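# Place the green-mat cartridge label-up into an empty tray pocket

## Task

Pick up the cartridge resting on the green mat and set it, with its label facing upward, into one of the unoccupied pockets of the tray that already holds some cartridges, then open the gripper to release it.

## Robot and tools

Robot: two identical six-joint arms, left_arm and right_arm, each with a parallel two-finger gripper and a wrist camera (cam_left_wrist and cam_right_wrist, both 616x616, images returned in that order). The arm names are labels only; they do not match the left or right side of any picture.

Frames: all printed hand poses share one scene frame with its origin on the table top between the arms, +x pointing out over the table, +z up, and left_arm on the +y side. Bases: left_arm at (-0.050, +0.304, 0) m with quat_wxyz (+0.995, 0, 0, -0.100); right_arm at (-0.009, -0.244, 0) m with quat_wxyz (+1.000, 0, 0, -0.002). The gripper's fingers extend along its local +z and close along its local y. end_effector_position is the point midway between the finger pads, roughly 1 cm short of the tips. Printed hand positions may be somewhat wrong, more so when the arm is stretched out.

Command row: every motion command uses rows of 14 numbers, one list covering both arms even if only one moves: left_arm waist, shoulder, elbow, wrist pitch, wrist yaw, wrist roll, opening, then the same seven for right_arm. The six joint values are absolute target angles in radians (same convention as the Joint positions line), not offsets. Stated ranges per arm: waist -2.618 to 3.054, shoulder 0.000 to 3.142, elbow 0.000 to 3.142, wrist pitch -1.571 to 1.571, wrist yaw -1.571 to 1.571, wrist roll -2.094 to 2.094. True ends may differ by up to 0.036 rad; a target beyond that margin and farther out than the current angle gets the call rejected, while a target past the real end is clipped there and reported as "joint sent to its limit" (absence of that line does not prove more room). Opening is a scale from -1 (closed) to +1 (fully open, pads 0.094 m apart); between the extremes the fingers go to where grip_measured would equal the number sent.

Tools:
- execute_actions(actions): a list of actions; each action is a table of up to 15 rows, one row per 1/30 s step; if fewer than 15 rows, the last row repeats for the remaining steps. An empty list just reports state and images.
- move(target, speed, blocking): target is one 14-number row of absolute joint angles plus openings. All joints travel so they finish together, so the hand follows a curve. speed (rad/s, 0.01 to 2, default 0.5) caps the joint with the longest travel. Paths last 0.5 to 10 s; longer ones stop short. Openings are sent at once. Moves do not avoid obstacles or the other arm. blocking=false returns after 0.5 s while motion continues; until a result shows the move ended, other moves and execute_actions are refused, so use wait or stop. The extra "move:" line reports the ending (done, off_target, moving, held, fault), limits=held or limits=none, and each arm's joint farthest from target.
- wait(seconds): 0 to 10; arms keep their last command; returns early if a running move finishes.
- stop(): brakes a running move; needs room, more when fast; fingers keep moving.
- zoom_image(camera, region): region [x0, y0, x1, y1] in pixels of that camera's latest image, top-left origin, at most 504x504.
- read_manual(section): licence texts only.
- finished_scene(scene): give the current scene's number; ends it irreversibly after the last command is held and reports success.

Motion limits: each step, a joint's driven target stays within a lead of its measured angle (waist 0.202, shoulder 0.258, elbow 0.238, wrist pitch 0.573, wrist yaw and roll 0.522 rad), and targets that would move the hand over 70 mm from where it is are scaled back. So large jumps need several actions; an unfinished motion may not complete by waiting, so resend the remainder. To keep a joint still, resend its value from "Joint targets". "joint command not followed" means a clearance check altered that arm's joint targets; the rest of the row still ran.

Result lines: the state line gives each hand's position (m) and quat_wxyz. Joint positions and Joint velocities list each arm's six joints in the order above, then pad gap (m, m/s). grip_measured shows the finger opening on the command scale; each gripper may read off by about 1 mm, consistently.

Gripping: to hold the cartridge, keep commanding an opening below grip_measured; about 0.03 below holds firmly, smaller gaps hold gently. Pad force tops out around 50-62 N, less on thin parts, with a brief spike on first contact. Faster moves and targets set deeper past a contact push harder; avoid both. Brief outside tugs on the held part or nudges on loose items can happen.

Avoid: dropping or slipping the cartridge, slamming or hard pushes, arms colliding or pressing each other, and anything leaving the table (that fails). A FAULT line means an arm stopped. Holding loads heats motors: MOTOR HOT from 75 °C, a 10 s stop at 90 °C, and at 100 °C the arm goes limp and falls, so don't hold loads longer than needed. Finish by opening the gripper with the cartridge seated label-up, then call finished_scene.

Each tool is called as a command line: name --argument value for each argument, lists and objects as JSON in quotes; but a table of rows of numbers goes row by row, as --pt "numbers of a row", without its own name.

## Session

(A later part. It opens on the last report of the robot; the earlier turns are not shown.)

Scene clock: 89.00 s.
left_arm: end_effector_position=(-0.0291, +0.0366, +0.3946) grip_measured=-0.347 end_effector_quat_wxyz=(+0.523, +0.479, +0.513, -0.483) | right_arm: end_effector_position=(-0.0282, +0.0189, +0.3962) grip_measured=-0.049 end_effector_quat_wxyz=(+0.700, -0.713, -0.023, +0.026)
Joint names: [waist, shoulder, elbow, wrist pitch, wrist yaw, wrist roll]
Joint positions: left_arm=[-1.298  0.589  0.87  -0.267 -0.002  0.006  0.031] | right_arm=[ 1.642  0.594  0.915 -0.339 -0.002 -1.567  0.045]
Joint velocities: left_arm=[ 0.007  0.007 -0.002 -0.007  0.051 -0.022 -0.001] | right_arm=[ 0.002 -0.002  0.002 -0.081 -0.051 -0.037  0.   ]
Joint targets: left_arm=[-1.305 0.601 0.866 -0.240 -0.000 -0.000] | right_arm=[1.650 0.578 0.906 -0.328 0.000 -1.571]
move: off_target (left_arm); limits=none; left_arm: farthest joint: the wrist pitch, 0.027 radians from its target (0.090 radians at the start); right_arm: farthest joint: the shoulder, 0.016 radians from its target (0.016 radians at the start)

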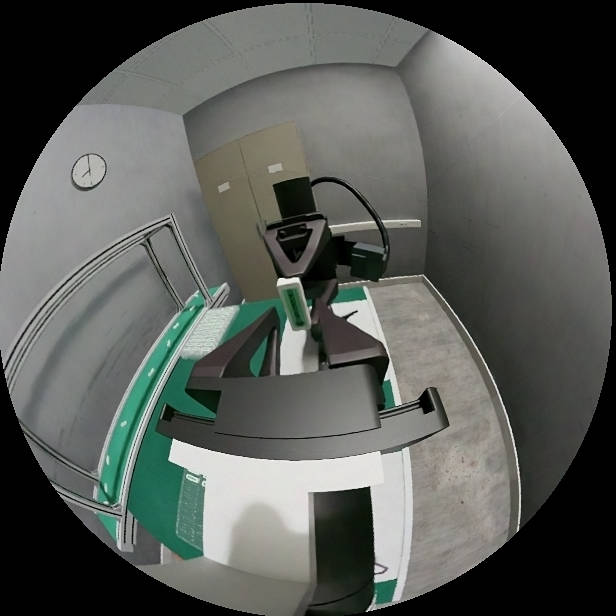

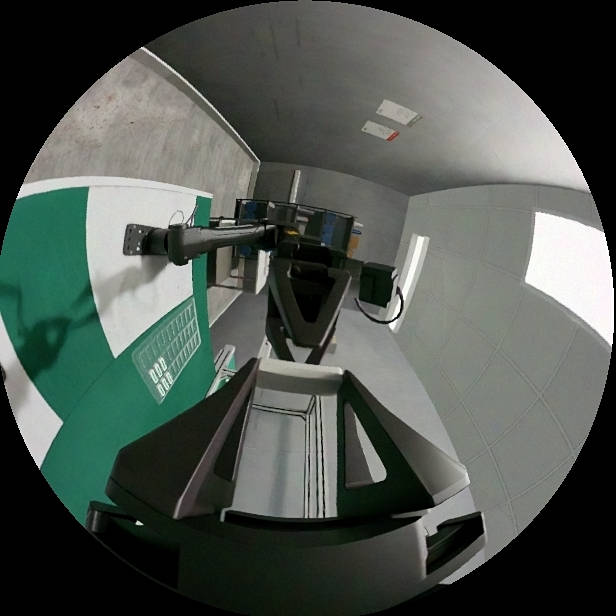

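move --target '[-1.305,0.634,0.866,-0.207,0,0,-0.55,1.65,0.578,0.906,-0.328,0,-1.571,-0.085]' --speed 0.1

zoom_image --camera "cam_left_wrist" --region '[240, 250, 360, 370]'

zoom_image --camera "cam_right_wrist" --region '[230, 290, 370, 430]'

Scene clock: 94.23 s.
left_arm: end_effector_position=(-0.0284, +0.0277, +0.3941) grip_measured=-0.547 end_effector_quat_wxyz=(+0.523, +0.480, +0.513, -0.483) | right_arm: end_effector_position=(-0.0282, +0.0189, +0.3963) grip_measured=-0.049 end_effector_quat_wxyz=(+0.701, -0.713, -0.023, +0.026)
Joint names: [waist, shoulder, elbow, wrist pitch, wrist yaw, wrist roll]
Joint positions: left_arm=[-1.298  0.622  0.87  -0.235 -0.002  0.006  0.021] | right_arm=[ 1.642  0.594  0.915 -0.338 -0.002 -1.567  0.045]
Joint velocities: left_arm=[-0.002  0.007 -0.007 -0.007  0.037 -0.022 -0.001] | right_arm=[ 0.002 -0.007 -0.002 -0.007  0.051 -0.095  0.   ]
Joint targets: left_arm=[-1.305 0.634 0.866 -0.207 0.000 0.000] | right_arm=[1.650 0.578 0.906 -0.328 0.000 -1.571]
move: off_target (left_arm); limits=none; left_arm: farthest joint: the wrist pitch, 0.028 radians from its target (0.059 radians at the start); right_arm: farthest joint: the shoulder, 0.016 radians from its target (0.016 radians at the start)

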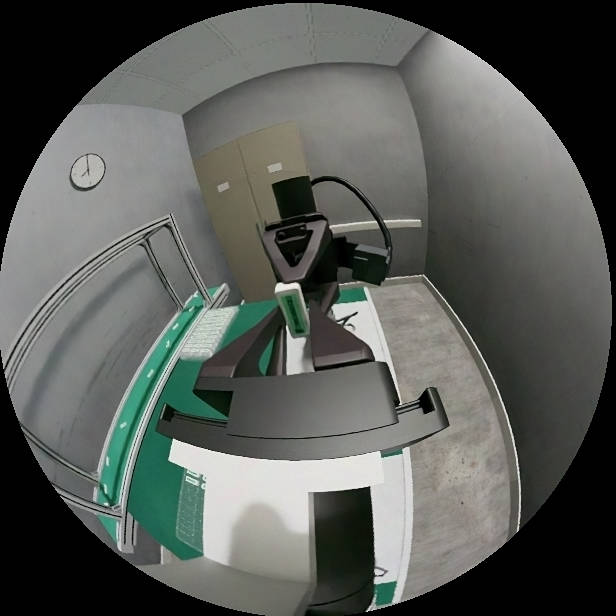

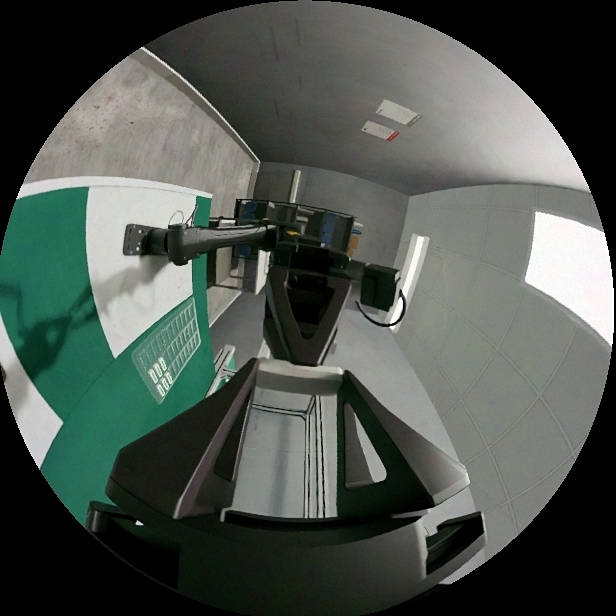

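Region (240, 250, 360, 370) of cam_left_wrist's 616x616 image, scaled by 4.200, with more detail than that image has.

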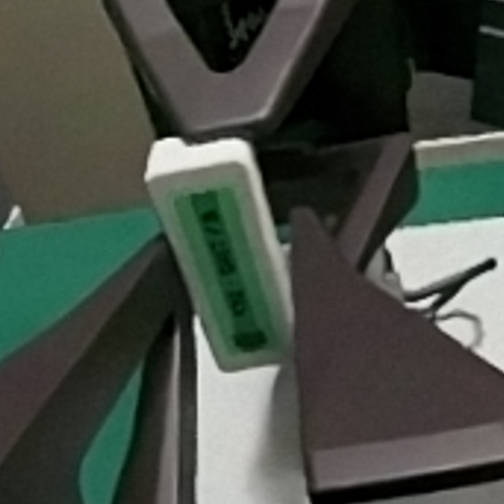

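Region (230, 290, 370, 430) of cam_right_wrist's 616x616 image, scaled by 3.600, with more detail than that image has.

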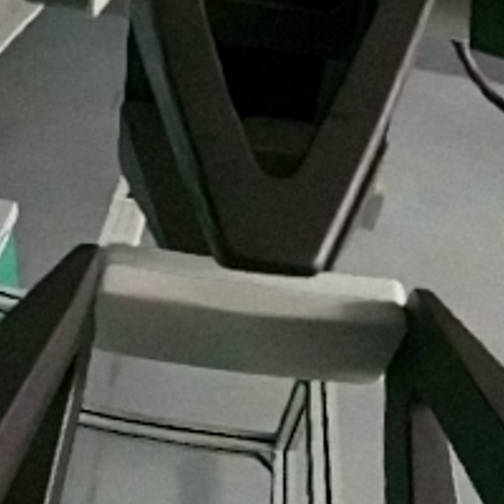

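execute_actions --actions '[[[-1.285,0.634,0.866,-0.207,0,0,-0.55,1.65,0.578,0.906,-0.328,0,-1.571,-0.085],[-1.285,0.634,0.866,-0.207,0,0,-0.55,1.65,0.578,0.906,-0.328,0,-1.571,-0.085],[-1.285,0.634,0.866,-0.207,0,0,-0.55,1.65,0.578,0.906,-0.328,0,-1.571,-0.085],[-1.285,0.634,0.866,-0.207,0,0,-0.57,1.65,0.578,0.906,-0.328,0,-1.571,-0.085],[-1.285,0.634,0.866,-0.207,0,0,-0.59,1.65,0.578,0.906,-0.328,0,-1.571,-0.085],[-1.285,0.634,0.866,-0.207,0,0,-0.61,1.65,0.578,0.906,-0.328,0,-1.571,-0.085],[-1.285,0.634,0.866,-0.207,0,0,-0.63,1.65,0.578,0.906,-0.328,0,-1.571,-0.085],[-1.285,0.634,0.866,-0.207,0,0,-0.65,1.65,0.578,0.906,-0.328,0,-1.571,-0.085],[-1.285,0.634,0.866,-0.207,0,0,-0.67,1.65,0.578,0.906,-0.328,0,-1.571,-0.085],[-1.285,0.634,0.866,-0.207,0,0,-0.69,1.65,0.578,0.906,-0.328,0,-1.571,-0.085],[-1.285,0.634,0.866,-0.207,0,0,-0.71,1.65,0.578,0.906,-0.328,0,-1.571,-0.085]]]'

execute_actions --actions '[]'

zoom_image --camera "cam_left_wrist" --region '[240, 250, 360, 370]'

zoom_image --camera "cam_right_wrist" --region '[230, 290, 370, 430]'

Scene clock: 101.03 s.
left_arm: end_effector_position=(-0.0267, +0.0279, +0.3944) grip_measured=-0.667 end_effector_quat_wxyz=(+0.525, +0.478, +0.514, -0.482) | right_arm: end_effector_position=(-0.0283, +0.0189, +0.3963) grip_measured=-0.049 end_effector_quat_wxyz=(+0.701, -0.713, -0.024, +0.025)
Joint names: [waist, shoulder, elbow, wrist pitch, wrist yaw, wrist roll]
Joint positions: left_arm=[-1.292  0.622  0.87  -0.234 -0.002  0.006  0.016] | right_arm=[ 1.642  0.594  0.915 -0.338 -0.002 -1.569  0.045]
Joint velocities: left_arm=[-0.007 -0.002 -0.007 -0.007  0.11   0.007  0.001] | right_arm=[ 0.012  0.002 -0.002  0.051  0.022 -0.037  0.001]
Joint targets: left_arm=[-1.285 0.634 0.866 -0.207 0.000 -0.000] | right_arm=[1.650 0.578 0.906 -0.328 0.000 -1.571]

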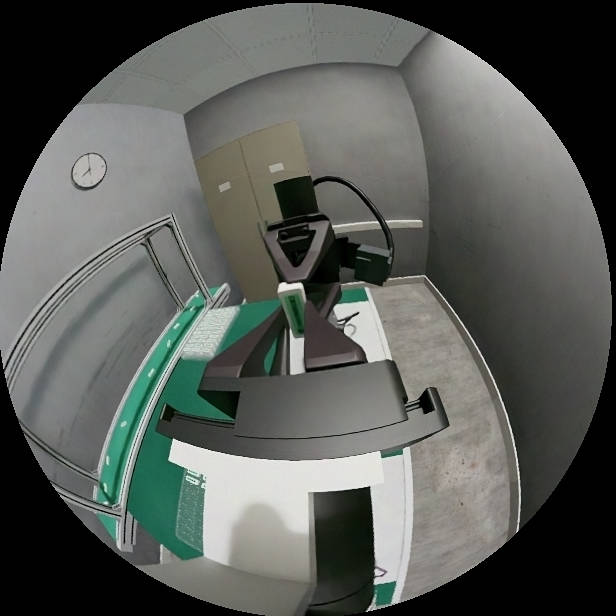

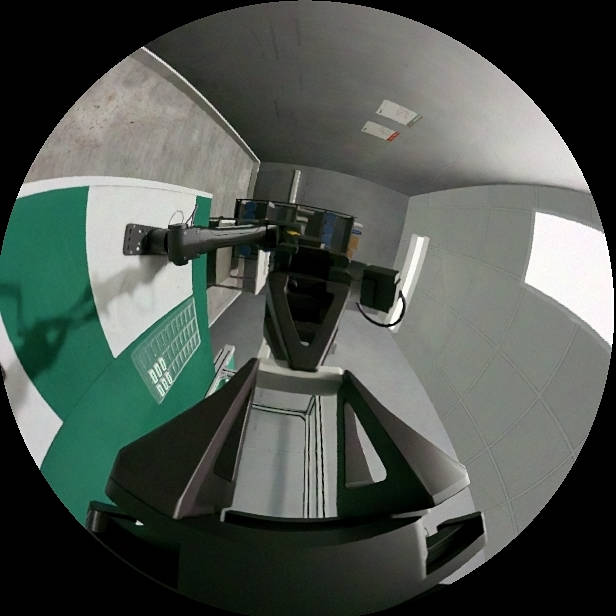

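Scene clock: 101.03 s.
left_arm: end_effector_position=(-0.0267, +0.0279, +0.3944) grip_measured=-0.667 end_effector_quat_wxyz=(+0.525, +0.478, +0.514, -0.482) | right_arm: end_effector_position=(-0.0283, +0.0189, +0.3963) grip_measured=-0.049 end_effector_quat_wxyz=(+0.701, -0.713, -0.024, +0.025)
Joint names: [waist, shoulder, elbow, wrist pitch, wrist yaw, wrist roll]
Joint positions: left_arm=[-1.292  0.622  0.87  -0.234 -0.002  0.006  0.016] | right_arm=[ 1.642  0.594  0.915 -0.338 -0.002 -1.569  0.045]
Joint velocities: left_arm=[-0.007 -0.002 -0.007 -0.007  0.11   0.007  0.001] | right_arm=[ 0.012  0.002 -0.002  0.051  0.022 -0.037  0.001]
Joint targets: left_arm=[-1.285 0.634 0.866 -0.207 0.000 -0.000] | right_arm=[1.650 0.578 0.906 -0.328 0.000 -1.571]

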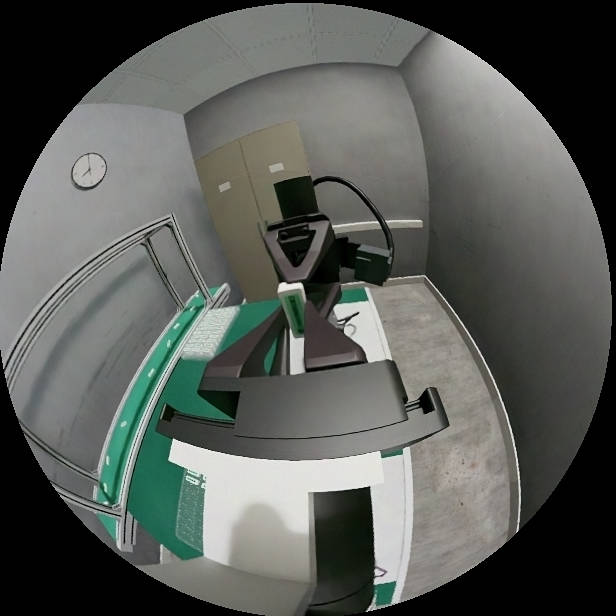

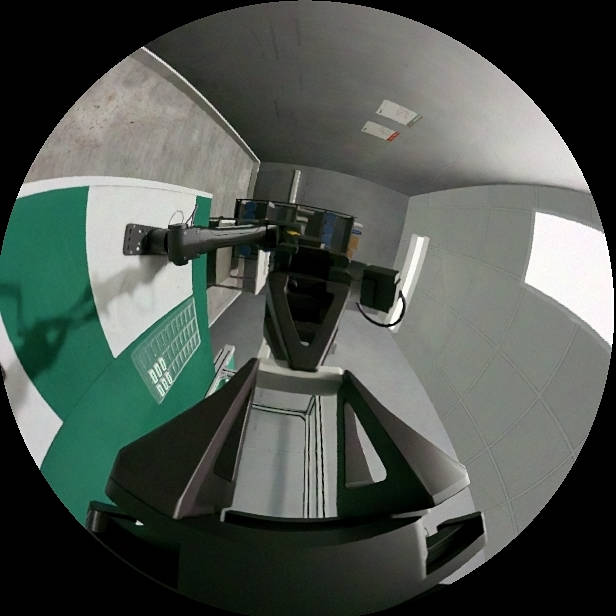

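Region (240, 250, 360, 370) of cam_left_wrist's 616x616 image, scaled by 4.200, with more detail than that image has.

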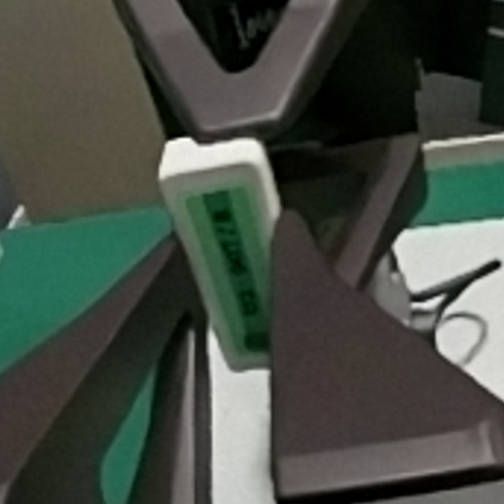

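Region (230, 290, 370, 430) of cam_right_wrist's 616x616 image, scaled by 3.600, with more detail than that image has.

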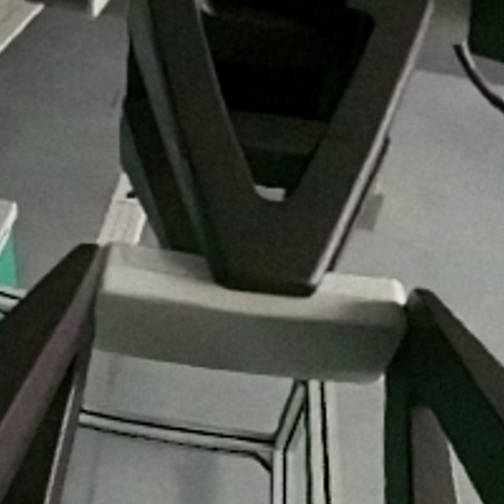

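execute_actions --actions '[[[-1.285,0.634,0.866,-0.207,0,0,-0.705,1.65,0.578,0.906,-0.328,0,-1.571,0.3],[-1.285,0.634,0.866,-0.207,0,0,-0.705,1.65,0.578,0.906,-0.328,0,-1.571,0.3],[-1.285,0.634,0.866,-0.207,0,0,-0.705,1.65,0.578,0.906,-0.328,0,-1.571,0.3],[-1.285,0.634,0.866,-0.207,0,0,-0.705,1.65,0.578,0.906,-0.328,0,-1.571,0.3],[-1.285,0.634,0.866,-0.207,0,0,-0.705,1.65,0.578,0.906,-0.328,0,-1.571,0.3],[-1.285,0.634,0.866,-0.207,0,0,-0.705,1.65,0.568,0.906,-0.348,0,-1.571,0.3],[-1.285,0.634,0.866,-0.207,0,0,-0.705,1.65,0.553,0.906,-0.368,0,-1.571,0.3],[-1.285,0.634,0.866,-0.207,0,0,-0.705,1.65,0.533,0.906,-0.39,0,-1.571,0.3],[-1.285,0.634,0.866,-0.207,0,0,-0.705,1.65,0.513,0.906,-0.41,0,-1.571,0.3],[-1.285,0.634,0.866,-0.207,0,0,-0.705,1.65,0.493,0.906,-0.43,0,-1.571,0.3],[-1.285,0.634,0.866,-0.207,0,0,-0.705,1.65,0.473,0.906,-0.45,0,-1.571,0.3],[-1.285,0.634,0.866,-0.207,0,0,-0.705,1.65,0.453,0.906,-0.47,0,-1.571,0.3],[-1.285,0.634,0.866,-0.207,0,0,-0.705,1.65,0.433,0.906,-0.49,0,-1.571,0.3],[-1.285,0.634,0.866,-0.207,0,0,-0.705,1.65,0.413,0.906,-0.51,0,-1.571,0.3],[-1.285,0.634,0.866,-0.207,0,0,-0.705,1.65,0.393,0.906,-0.53,0,-1.571,0.3]]]'

move --target '[-0.9,0.634,0.866,-0.3,0,0,-0.705,1.7,0.3,0.906,-0.62,0,-1.571,0.3]' --speed 0.8

move --target '[0.29,1.75,1.275,-1.09,0,0.08,-0.705,1.7,0.3,0.906,-0.62,0,-1.571,0.3]' --speed 0.9

zoom_image --camera "cam_left_wrist" --region '[170, 130, 420, 380]'

Scene clock: 117.67 s.
left_arm: end_effector_position=(-0.0267, +0.0279, +0.3945) grip_measured=-0.667 end_effector_quat_wxyz=(+0.525, +0.477, +0.514, -0.482) | right_arm: end_effector_position=(-0.0256, -0.0208, +0.4020) grip_measured=+0.298 end_effector_quat_wxyz=(+0.715, -0.699, -0.024, +0.026)
Joint names: [waist, shoulder, elbow, wrist pitch, wrist yaw, wrist roll]
Joint positions: left_arm=[-1.292  0.622  0.87  -0.234 -0.002  0.006  0.016] | right_arm=[ 1.642  0.45   0.912 -0.439 -0.002 -1.569  0.061]
Joint velocities: left_arm=[ 0.002 -0.007 -0.012  0.022  0.007  0.007  0.   ] | right_arm=[-0.002 -0.652 -0.012 -0.564  0.007 -0.037 -0.   ]
Joint targets: left_arm=[-1.285 0.634 0.866 -0.207 -0.000 -0.000] | right_arm=[1.650 0.393 0.906 -0.530 0.000 -1.571]

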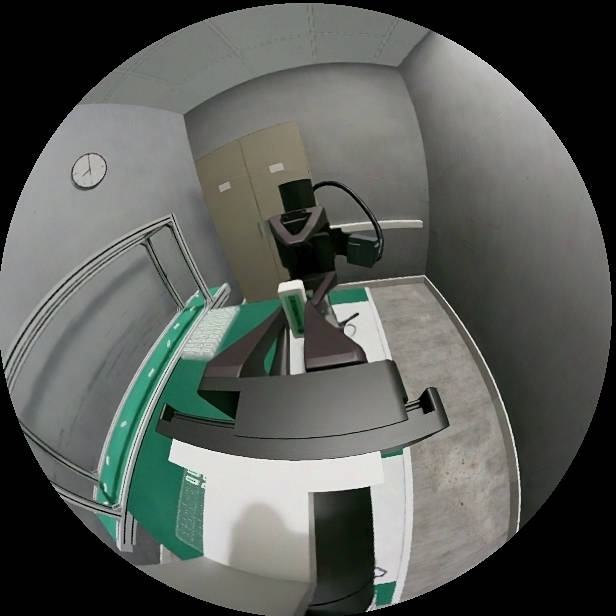

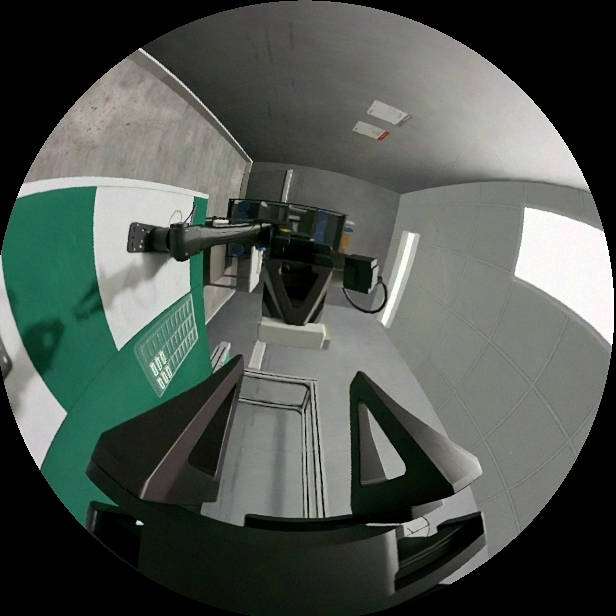

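Scene clock: 118.90 s.
left_arm: end_effector_position=(+0.0746, +0.0569, +0.3758) grip_measured=-0.667 end_effector_quat_wxyz=(+0.584, +0.385, +0.618, -0.359) | right_arm: end_effector_position=(-0.0325, -0.0569, +0.3860) grip_measured=+0.298 end_effector_quat_wxyz=(+0.702, -0.709, -0.042, +0.043)
Joint names: [waist, shoulder, elbow, wrist pitch, wrist yaw, wrist roll]
Joint positions: left_arm=[-0.907  0.622  0.87  -0.309 -0.001  0.006  0.016] | right_arm=[ 1.692  0.322  0.912 -0.6   -0.002 -1.569  0.061]
Joint velocities: left_arm=[-0.002 -0.007 -0.002  0.022 -0.051 -0.037  0.001] | right_arm=[ 0.002 -0.017  0.007  0.051 -0.081  0.037  0.001]
Joint targets: left_arm=[-0.900 0.634 0.866 -0.300 0.000 0.000] | right_arm=[1.700 0.300 0.906 -0.620 -0.000 -1.571]
move: off_target (right_arm); limits=none; left_arm: farthest joint: the shoulder, 0.012 radians from its target (0.012 radians at the start); right_arm: farthest joint: the shoulder, 0.022 radians from its target (0.150 radians at the start)

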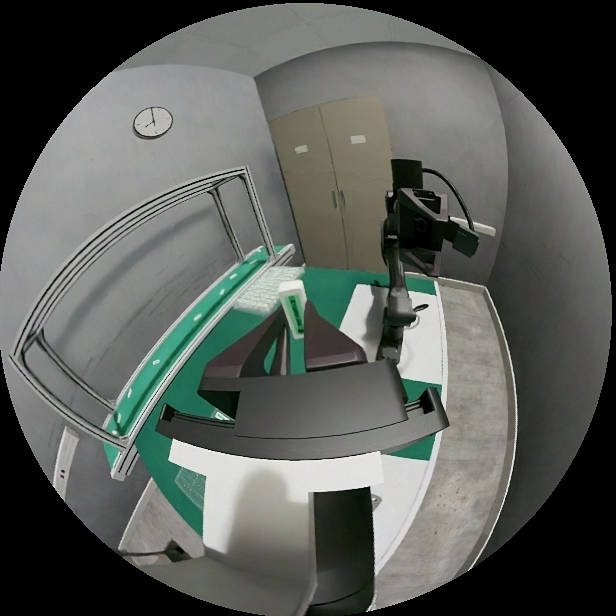

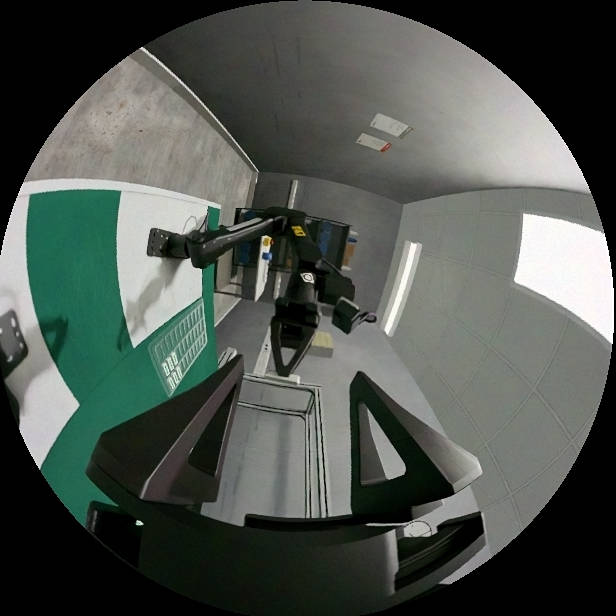

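Scene clock: 121.07 s.
left_arm: end_effector_position=(+0.2519, +0.3335, +0.0594) grip_measured=-0.667 end_effector_quat_wxyz=(-0.019, -0.009, +1.000, +0.001) | right_arm: end_effector_position=(-0.0325, -0.0569, +0.3858) grip_measured=+0.298 end_effector_quat_wxyz=(+0.702, -0.709, -0.042, +0.043)
Joint names: [waist, shoulder, elbow, wrist pitch, wrist yaw, wrist roll]
Joint positions: left_arm=[ 0.294  1.762  1.24  -1.086 -0.005  0.074  0.016] | right_arm=[ 1.692  0.322  0.912 -0.601 -0.002 -1.569  0.061]
Joint velocities: left_arm=[ 0.017 -0.032  0.012 -0.037  0.11   0.081  0.001] | right_arm=[-0.017 -0.007  0.002 -0.051 -0.081 -0.007  0.   ]
Joint targets: left_arm=[0.290 1.750 1.275 -1.090 -0.000 0.080] | right_arm=[1.700 0.300 0.906 -0.620 0.000 -1.571]
move: off_target (left_arm, right_arm); limits=none; left_arm: farthest joint: the elbow, 0.035 radians from its target (0.405 radians at the start); right_arm: farthest joint: the shoulder, 0.022 radians from its target (0.022 radians at the start)

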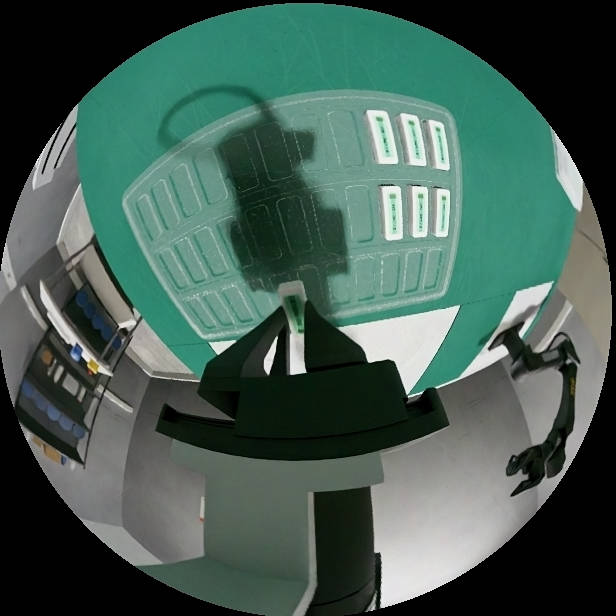

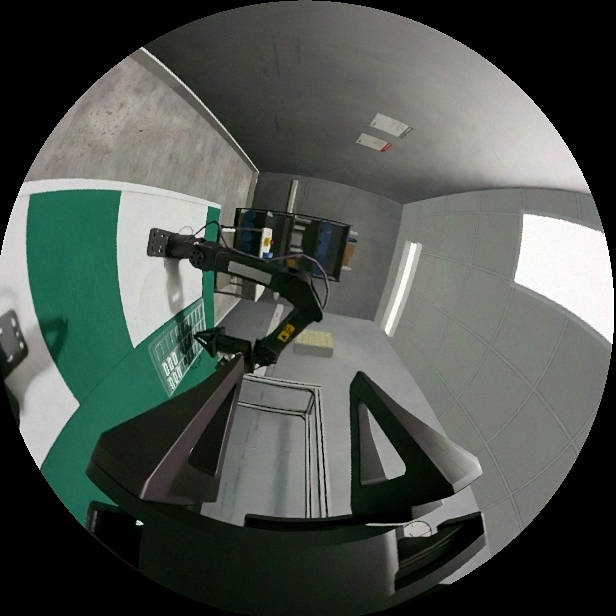

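Region (170, 130, 420, 380) of cam_left_wrist's 616x616 image, scaled by 2.016, with more detail than that image has.

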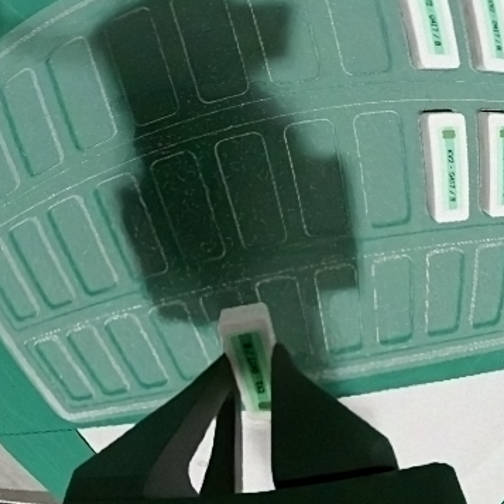

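move --target '[0.25,1.689,1.09,-0.94,0,0.03,-0.705,1.7,0.3,0.906,-0.62,0,-1.571,0.3]' --speed 0.25

zoom_image --camera "cam_left_wrist" --region '[210, 200, 380, 370]'

Scene clock: 129.33 s.
left_arm: end_effector_position=(+0.2402, +0.3214, +0.0364) grip_measured=-0.667 end_effector_quat_wxyz=(-0.007, -0.009, +1.000, +0.002) | right_arm: end_effector_position=(-0.0325, -0.0569, +0.3858) grip_measured=+0.298 end_effector_quat_wxyz=(+0.702, -0.709, -0.042, +0.043)
Joint names: [waist, shoulder, elbow, wrist pitch, wrist yaw, wrist roll]
Joint positions: left_arm=[ 0.256  1.723  1.098 -0.959 -0.005  0.037  0.016] | right_arm=[ 1.692  0.322  0.912 -0.601 -0.002 -1.569  0.061]
Joint velocities: left_arm=[ 0.002  0.002 -0.007 -0.022 -0.007 -0.051 -0.   ] | right_arm=[-0.017 -0.002 -0.017  0.051 -0.11  -0.022 -0.001]
Joint targets: left_arm=[0.250 1.689 1.090 -0.940 0.000 0.030] | right_arm=[1.700 0.300 0.906 -0.620 -0.000 -1.571]
move: off_target (left_arm, right_arm); limits=none; left_arm: farthest joint: the shoulder, 0.034 radians from its target (0.073 radians at the start); right_arm: farthest joint: the shoulder, 0.022 radians from its target (0.022 radians at the start)

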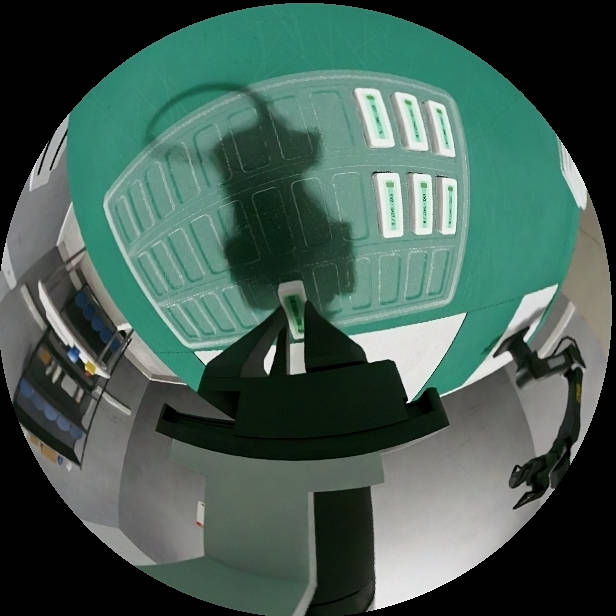

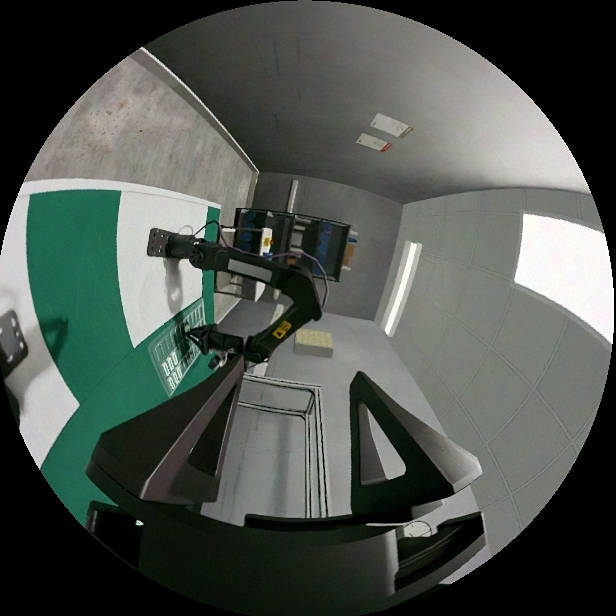

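Region (210, 200, 380, 370) of cam_left_wrist's 616x616 image, scaled by 2.965, with more detail than that image has.

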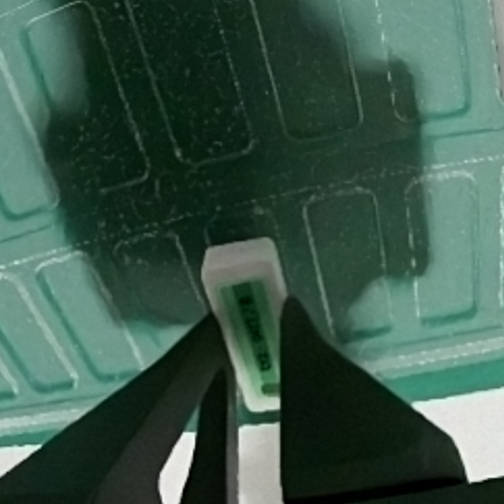

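move --target '[0.25,1.705,1.054,-0.891,0,0.005,-0.705,1.7,0.3,0.906,-0.62,0,-1.571,0.3]' --speed 0.12

zoom_image --camera "cam_left_wrist" --region '[230, 240, 360, 370]'

Scene clock: 136.03 s.
left_arm: end_effector_position=(+0.2399, +0.3214, +0.0279) grip_measured=-0.667 end_effector_quat_wxyz=(-0.000, -0.022, +1.000, +0.002) | right_arm: end_effector_position=(-0.0325, -0.0569, +0.3858) grip_measured=+0.298 end_effector_quat_wxyz=(+0.702, -0.709, -0.042, +0.043)
Joint names: [waist, shoulder, elbow, wrist pitch, wrist yaw, wrist roll]
Joint positions: left_arm=[ 0.256  1.723  1.062 -0.909 -0.005  0.012  0.016] | right_arm=[ 1.692  0.322  0.912 -0.601 -0.002 -1.569  0.061]
Joint velocities: left_arm=[ 0.002 -0.007 -0.002 -0.007  0.051 -0.051  0.001] | right_arm=[ 0.002  0.002  0.017  0.066 -0.051  0.037  0.001]
Joint targets: left_arm=[0.250 1.705 1.054 -0.891 -0.000 0.005] | right_arm=[1.700 0.300 0.906 -0.620 -0.000 -1.571]
move: off_target (right_arm); limits=none; left_arm: farthest joint: the shoulder, 0.018 radians from its target (0.018 radians at the start); right_arm: farthest joint: the shoulder, 0.022 radians from its target (0.022 radians at the start)

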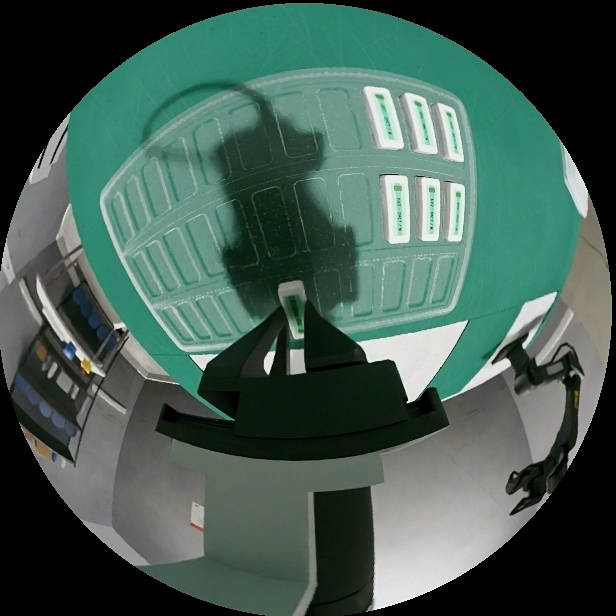

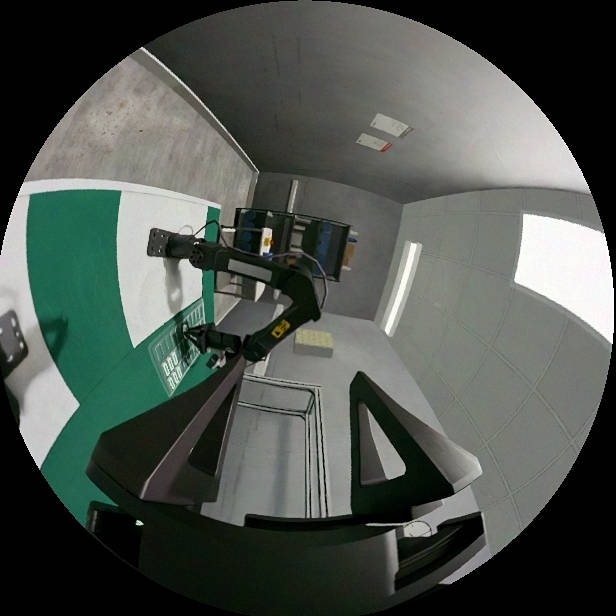

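Region (230, 240, 360, 370) of cam_left_wrist's 616x616 image, scaled by 3.877, with more detail than that image has.

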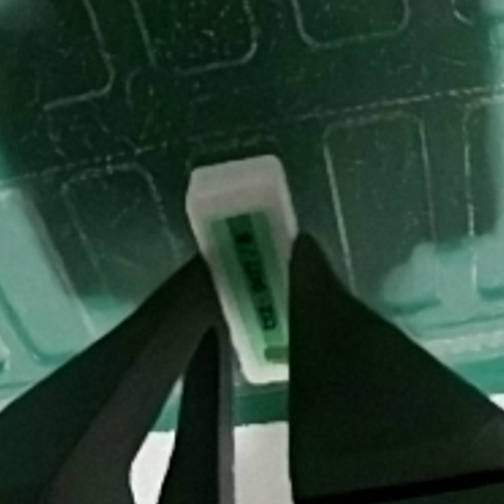

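move --target '[0.25,1.705,1.036,-0.868,0,0.005,-0.705,1.7,0.3,0.906,-0.62,0,-1.571,0.3]' --speed 0.1

zoom_image --camera "cam_left_wrist" --region '[230, 240, 360, 370]'

zoom_image --camera "cam_right_wrist" --region '[150, 300, 230, 380]'

Scene clock: 143.07 s.
left_arm: end_effector_position=(+0.2388, +0.3213, +0.0236) grip_measured=-0.667 end_effector_quat_wxyz=(+0.002, -0.022, +1.000, +0.002) | right_arm: end_effector_position=(-0.0325, -0.0569, +0.3858) grip_measured=+0.298 end_effector_quat_wxyz=(+0.702, -0.709, -0.042, +0.043)
Joint names: [waist, shoulder, elbow, wrist pitch, wrist yaw, wrist roll]
Joint positions: left_arm=[ 0.256  1.723  1.043 -0.887 -0.005  0.012  0.016] | right_arm=[ 1.692  0.322  0.912 -0.601 -0.002 -1.569  0.061]
Joint velocities: left_arm=[-0.002  0.017 -0.032  0.022  0.081  0.066  0.   ] | right_arm=[ 0.002 -0.007 -0.017 -0.022 -0.007  0.007  0.001]
Joint targets: left_arm=[0.250 1.705 1.036 -0.868 -0.000 0.005] | right_arm=[1.700 0.300 0.906 -0.620 0.000 -1.571]
move: off_target (right_arm); limits=none; left_arm: farthest joint: the wrist pitch, 0.019 radians from its target (0.041 radians at the start); right_arm: farthest joint: the shoulder, 0.022 radians from its target (0.022 radians at the start)

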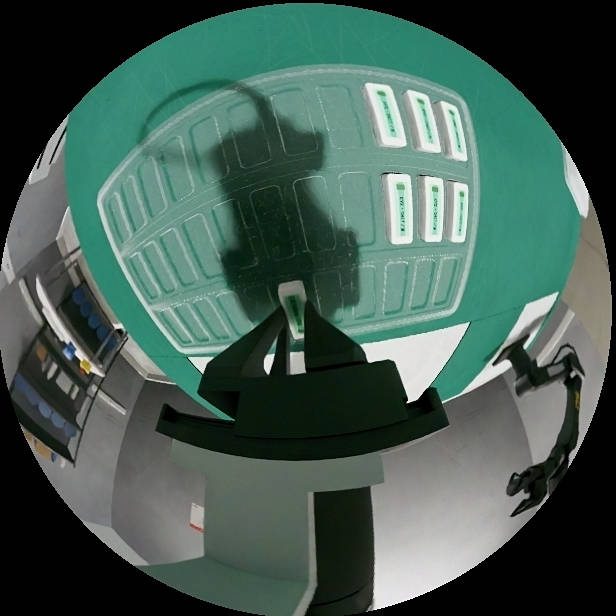

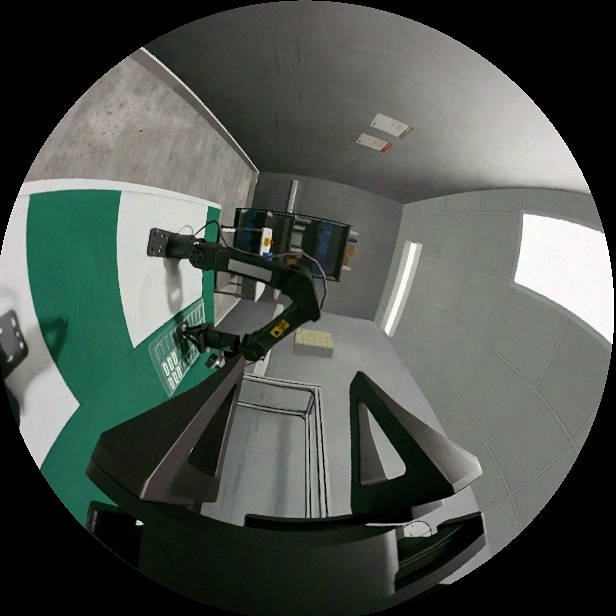

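Region (230, 240, 360, 370) of cam_left_wrist's 616x616 image, scaled by 3.877, with more detail than that image has.

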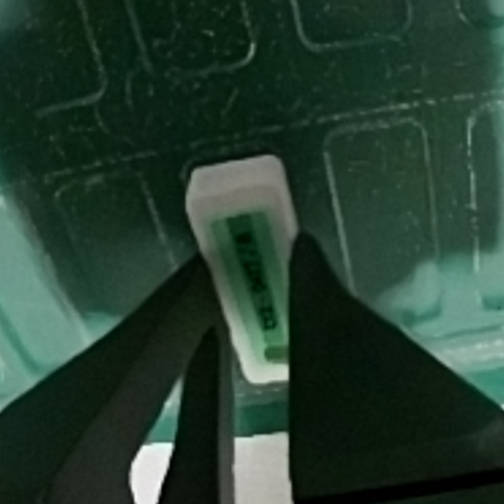

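Region (150, 300, 230, 380) of cam_right_wrist's 616x616 image, scaled by 6.300, with more detail than that image has.

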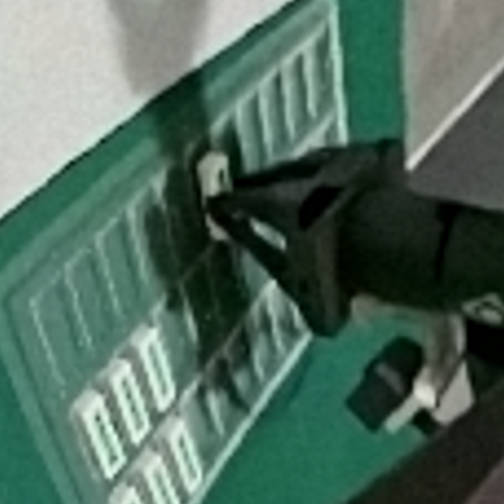

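move --target '[0.25,1.705,1.018,-0.843,0,0.005,-0.705,1.7,0.3,0.906,-0.62,0,-1.571,0.3]' --speed 0.08

zoom_image --camera "cam_left_wrist" --region '[230, 240, 360, 370]'

Scene clock: 146.60 s.
left_arm: end_effector_position=(+0.2387, +0.3213, +0.0197) grip_measured=-0.667 end_effector_quat_wxyz=(+0.005, -0.022, +1.000, +0.003) | right_arm: end_effector_position=(-0.0325, -0.0569, +0.3858) grip_measured=+0.298 end_effector_quat_wxyz=(+0.702, -0.709, -0.042, +0.043)
Joint names: [waist, shoulder, elbow, wrist pitch, wrist yaw, wrist roll]
Joint positions: left_arm=[ 0.256  1.723  1.026 -0.862 -0.005  0.012  0.016] | right_arm=[ 1.692  0.322  0.912 -0.601 -0.002 -1.569  0.061]
Joint velocities: left_arm=[0.007 0.012 0.002 0.007 0.007 0.022 0.   ] | right_arm=[ 0.002  0.022  0.002  0.037  0.051  0.037 -0.001]
Joint targets: left_arm=[0.250 1.705 1.018 -0.843 0.000 0.005] | right_arm=[1.700 0.300 0.906 -0.620 -0.000 -1.571]
move: off_target (right_arm); limits=none; left_arm: farthest joint: the wrist pitch, 0.019 radians from its target (0.044 radians at the start); right_arm: farthest joint: the shoulder, 0.022 radians from its target (0.022 radians at the start)

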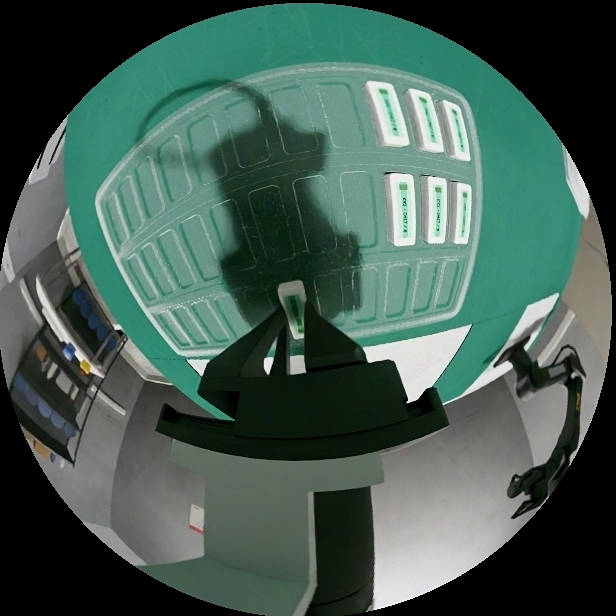

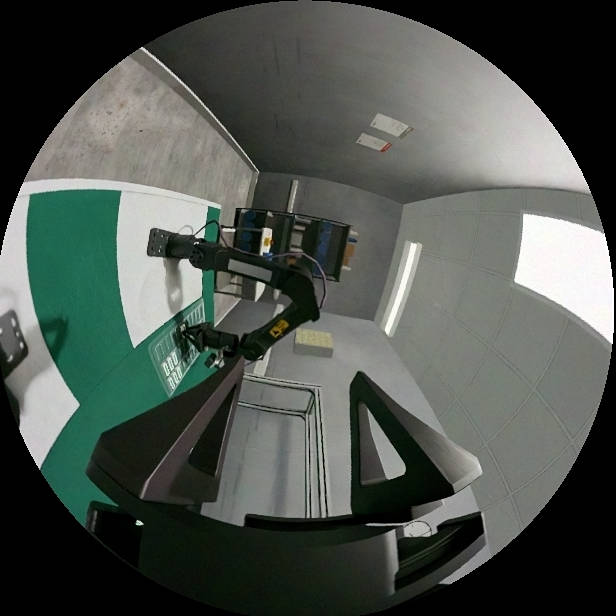

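Region (230, 240, 360, 370) of cam_left_wrist's 616x616 image, scaled by 3.877, with more detail than that image has.

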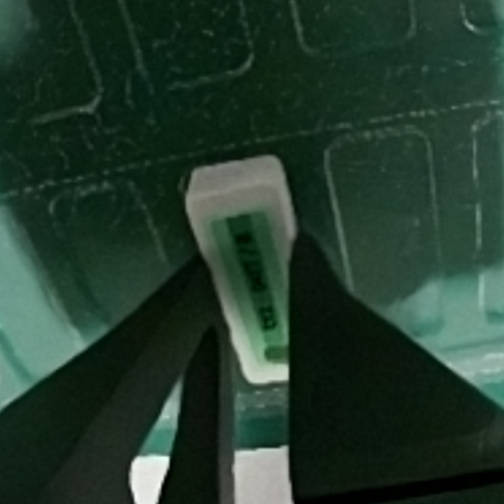

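zoom_image --camera "cam_left_wrist" --region '[320, 150, 480, 340]'

zoom_image --camera "cam_right_wrist" --region '[155, 310, 205, 360]'

zoom_image --camera "cam_left_wrist" --region '[265, 265, 320, 320]'

Region (320, 150, 480, 340) of cam_left_wrist's 616x616 image, scaled by 2.653, with more detail than that image has; it fills the left 424 columns of this view, and the rest is white.

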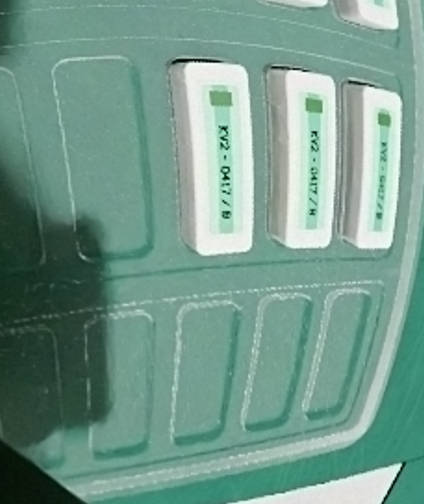

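Region (155, 310, 205, 360) of cam_right_wrist's 616x616 image, scaled by 10.080, with more detail than that image has.

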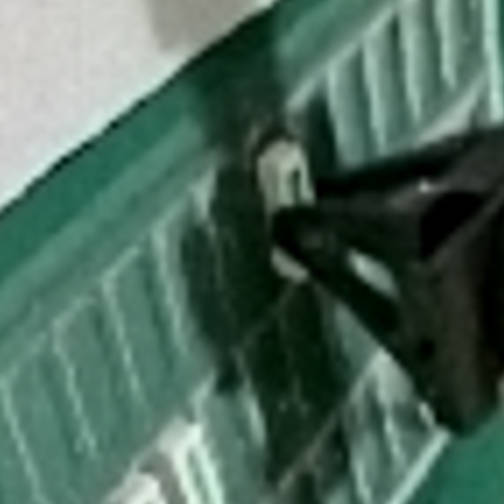

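Region (265, 265, 320, 320) of cam_left_wrist's 616x616 image, scaled by 9.164, with more detail than that image has.

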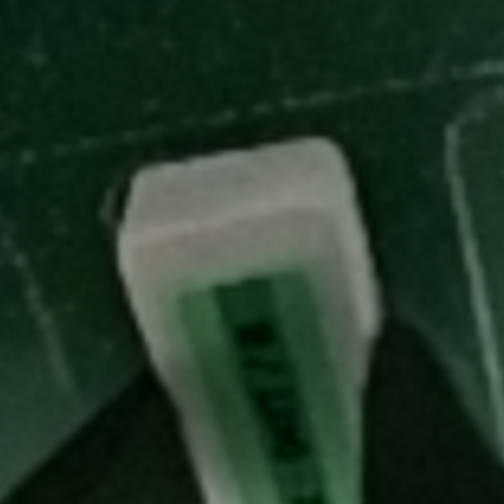

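move --target '[0.265,1.705,1.02,-0.875,0,0.005,-0.705,1.7,0.3,0.906,-0.62,0,-1.571,0.3]' --speed 0.08

zoom_image --camera "cam_left_wrist" --region '[250, 255, 340, 345]'

Scene clock: 154.37 s.
left_arm: end_effector_position=(+0.2363, +0.3212, +0.0196) grip_measured=-0.667 end_effector_quat_wxyz=(+0.000, -0.022, +1.000, +0.002) | right_arm: end_effector_position=(-0.0325, -0.0569, +0.3858) grip_measured=+0.298 end_effector_quat_wxyz=(+0.702, -0.709, -0.042, +0.043)
Joint names: [waist, shoulder, elbow, wrist pitch, wrist yaw, wrist roll]
Joint positions: left_arm=[ 0.256  1.723  1.026 -0.872 -0.005  0.012  0.016] | right_arm=[ 1.692  0.322  0.912 -0.601 -0.002 -1.569  0.061]
Joint velocities: left_arm=[ 0.007 -0.012 -0.017 -0.007 -0.022 -0.022 -0.001] | right_arm=[-0.007  0.002  0.012  0.007 -0.022 -0.022 -0.   ]
Joint targets: left_arm=[0.265 1.705 1.020 -0.875 -0.000 0.005] | right_arm=[1.700 0.300 0.906 -0.620 0.000 -1.571]
move: off_target (right_arm); limits=none; left_arm: farthest joint: the shoulder, 0.018 radians from its target (0.018 radians at the start); right_arm: farthest joint: the shoulder, 0.022 radians from its target (0.022 radians at the start)

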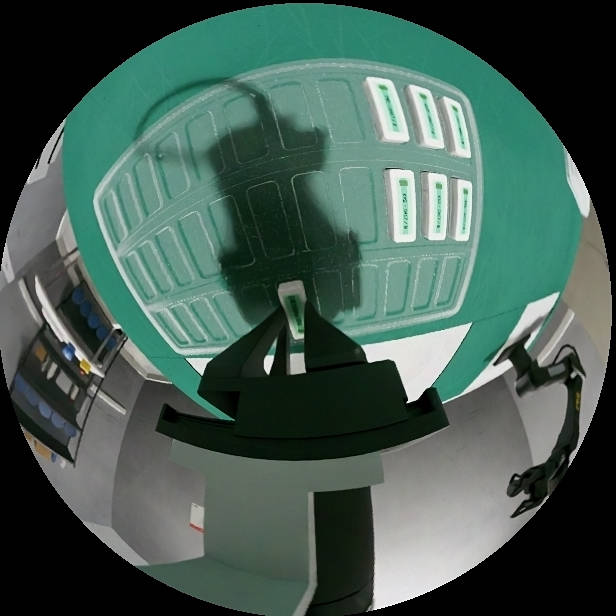

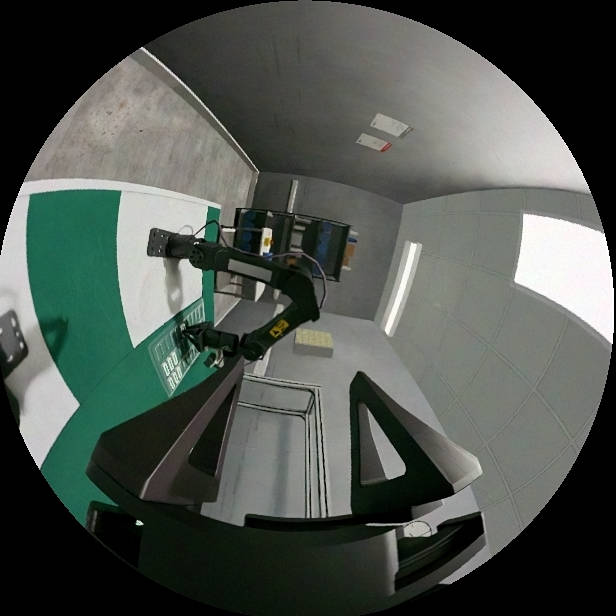

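Region (250, 255, 340, 345) of cam_left_wrist's 616x616 image, scaled by 5.600, with more detail than that image has.

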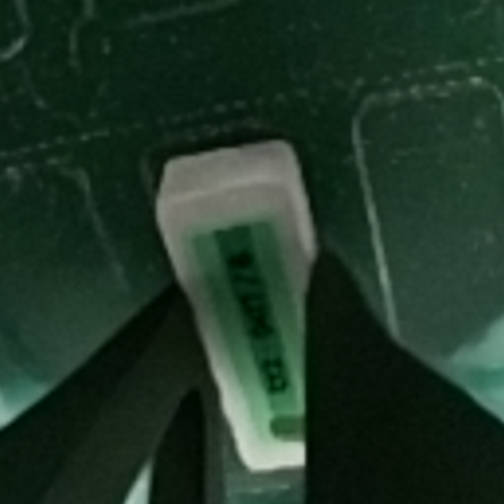

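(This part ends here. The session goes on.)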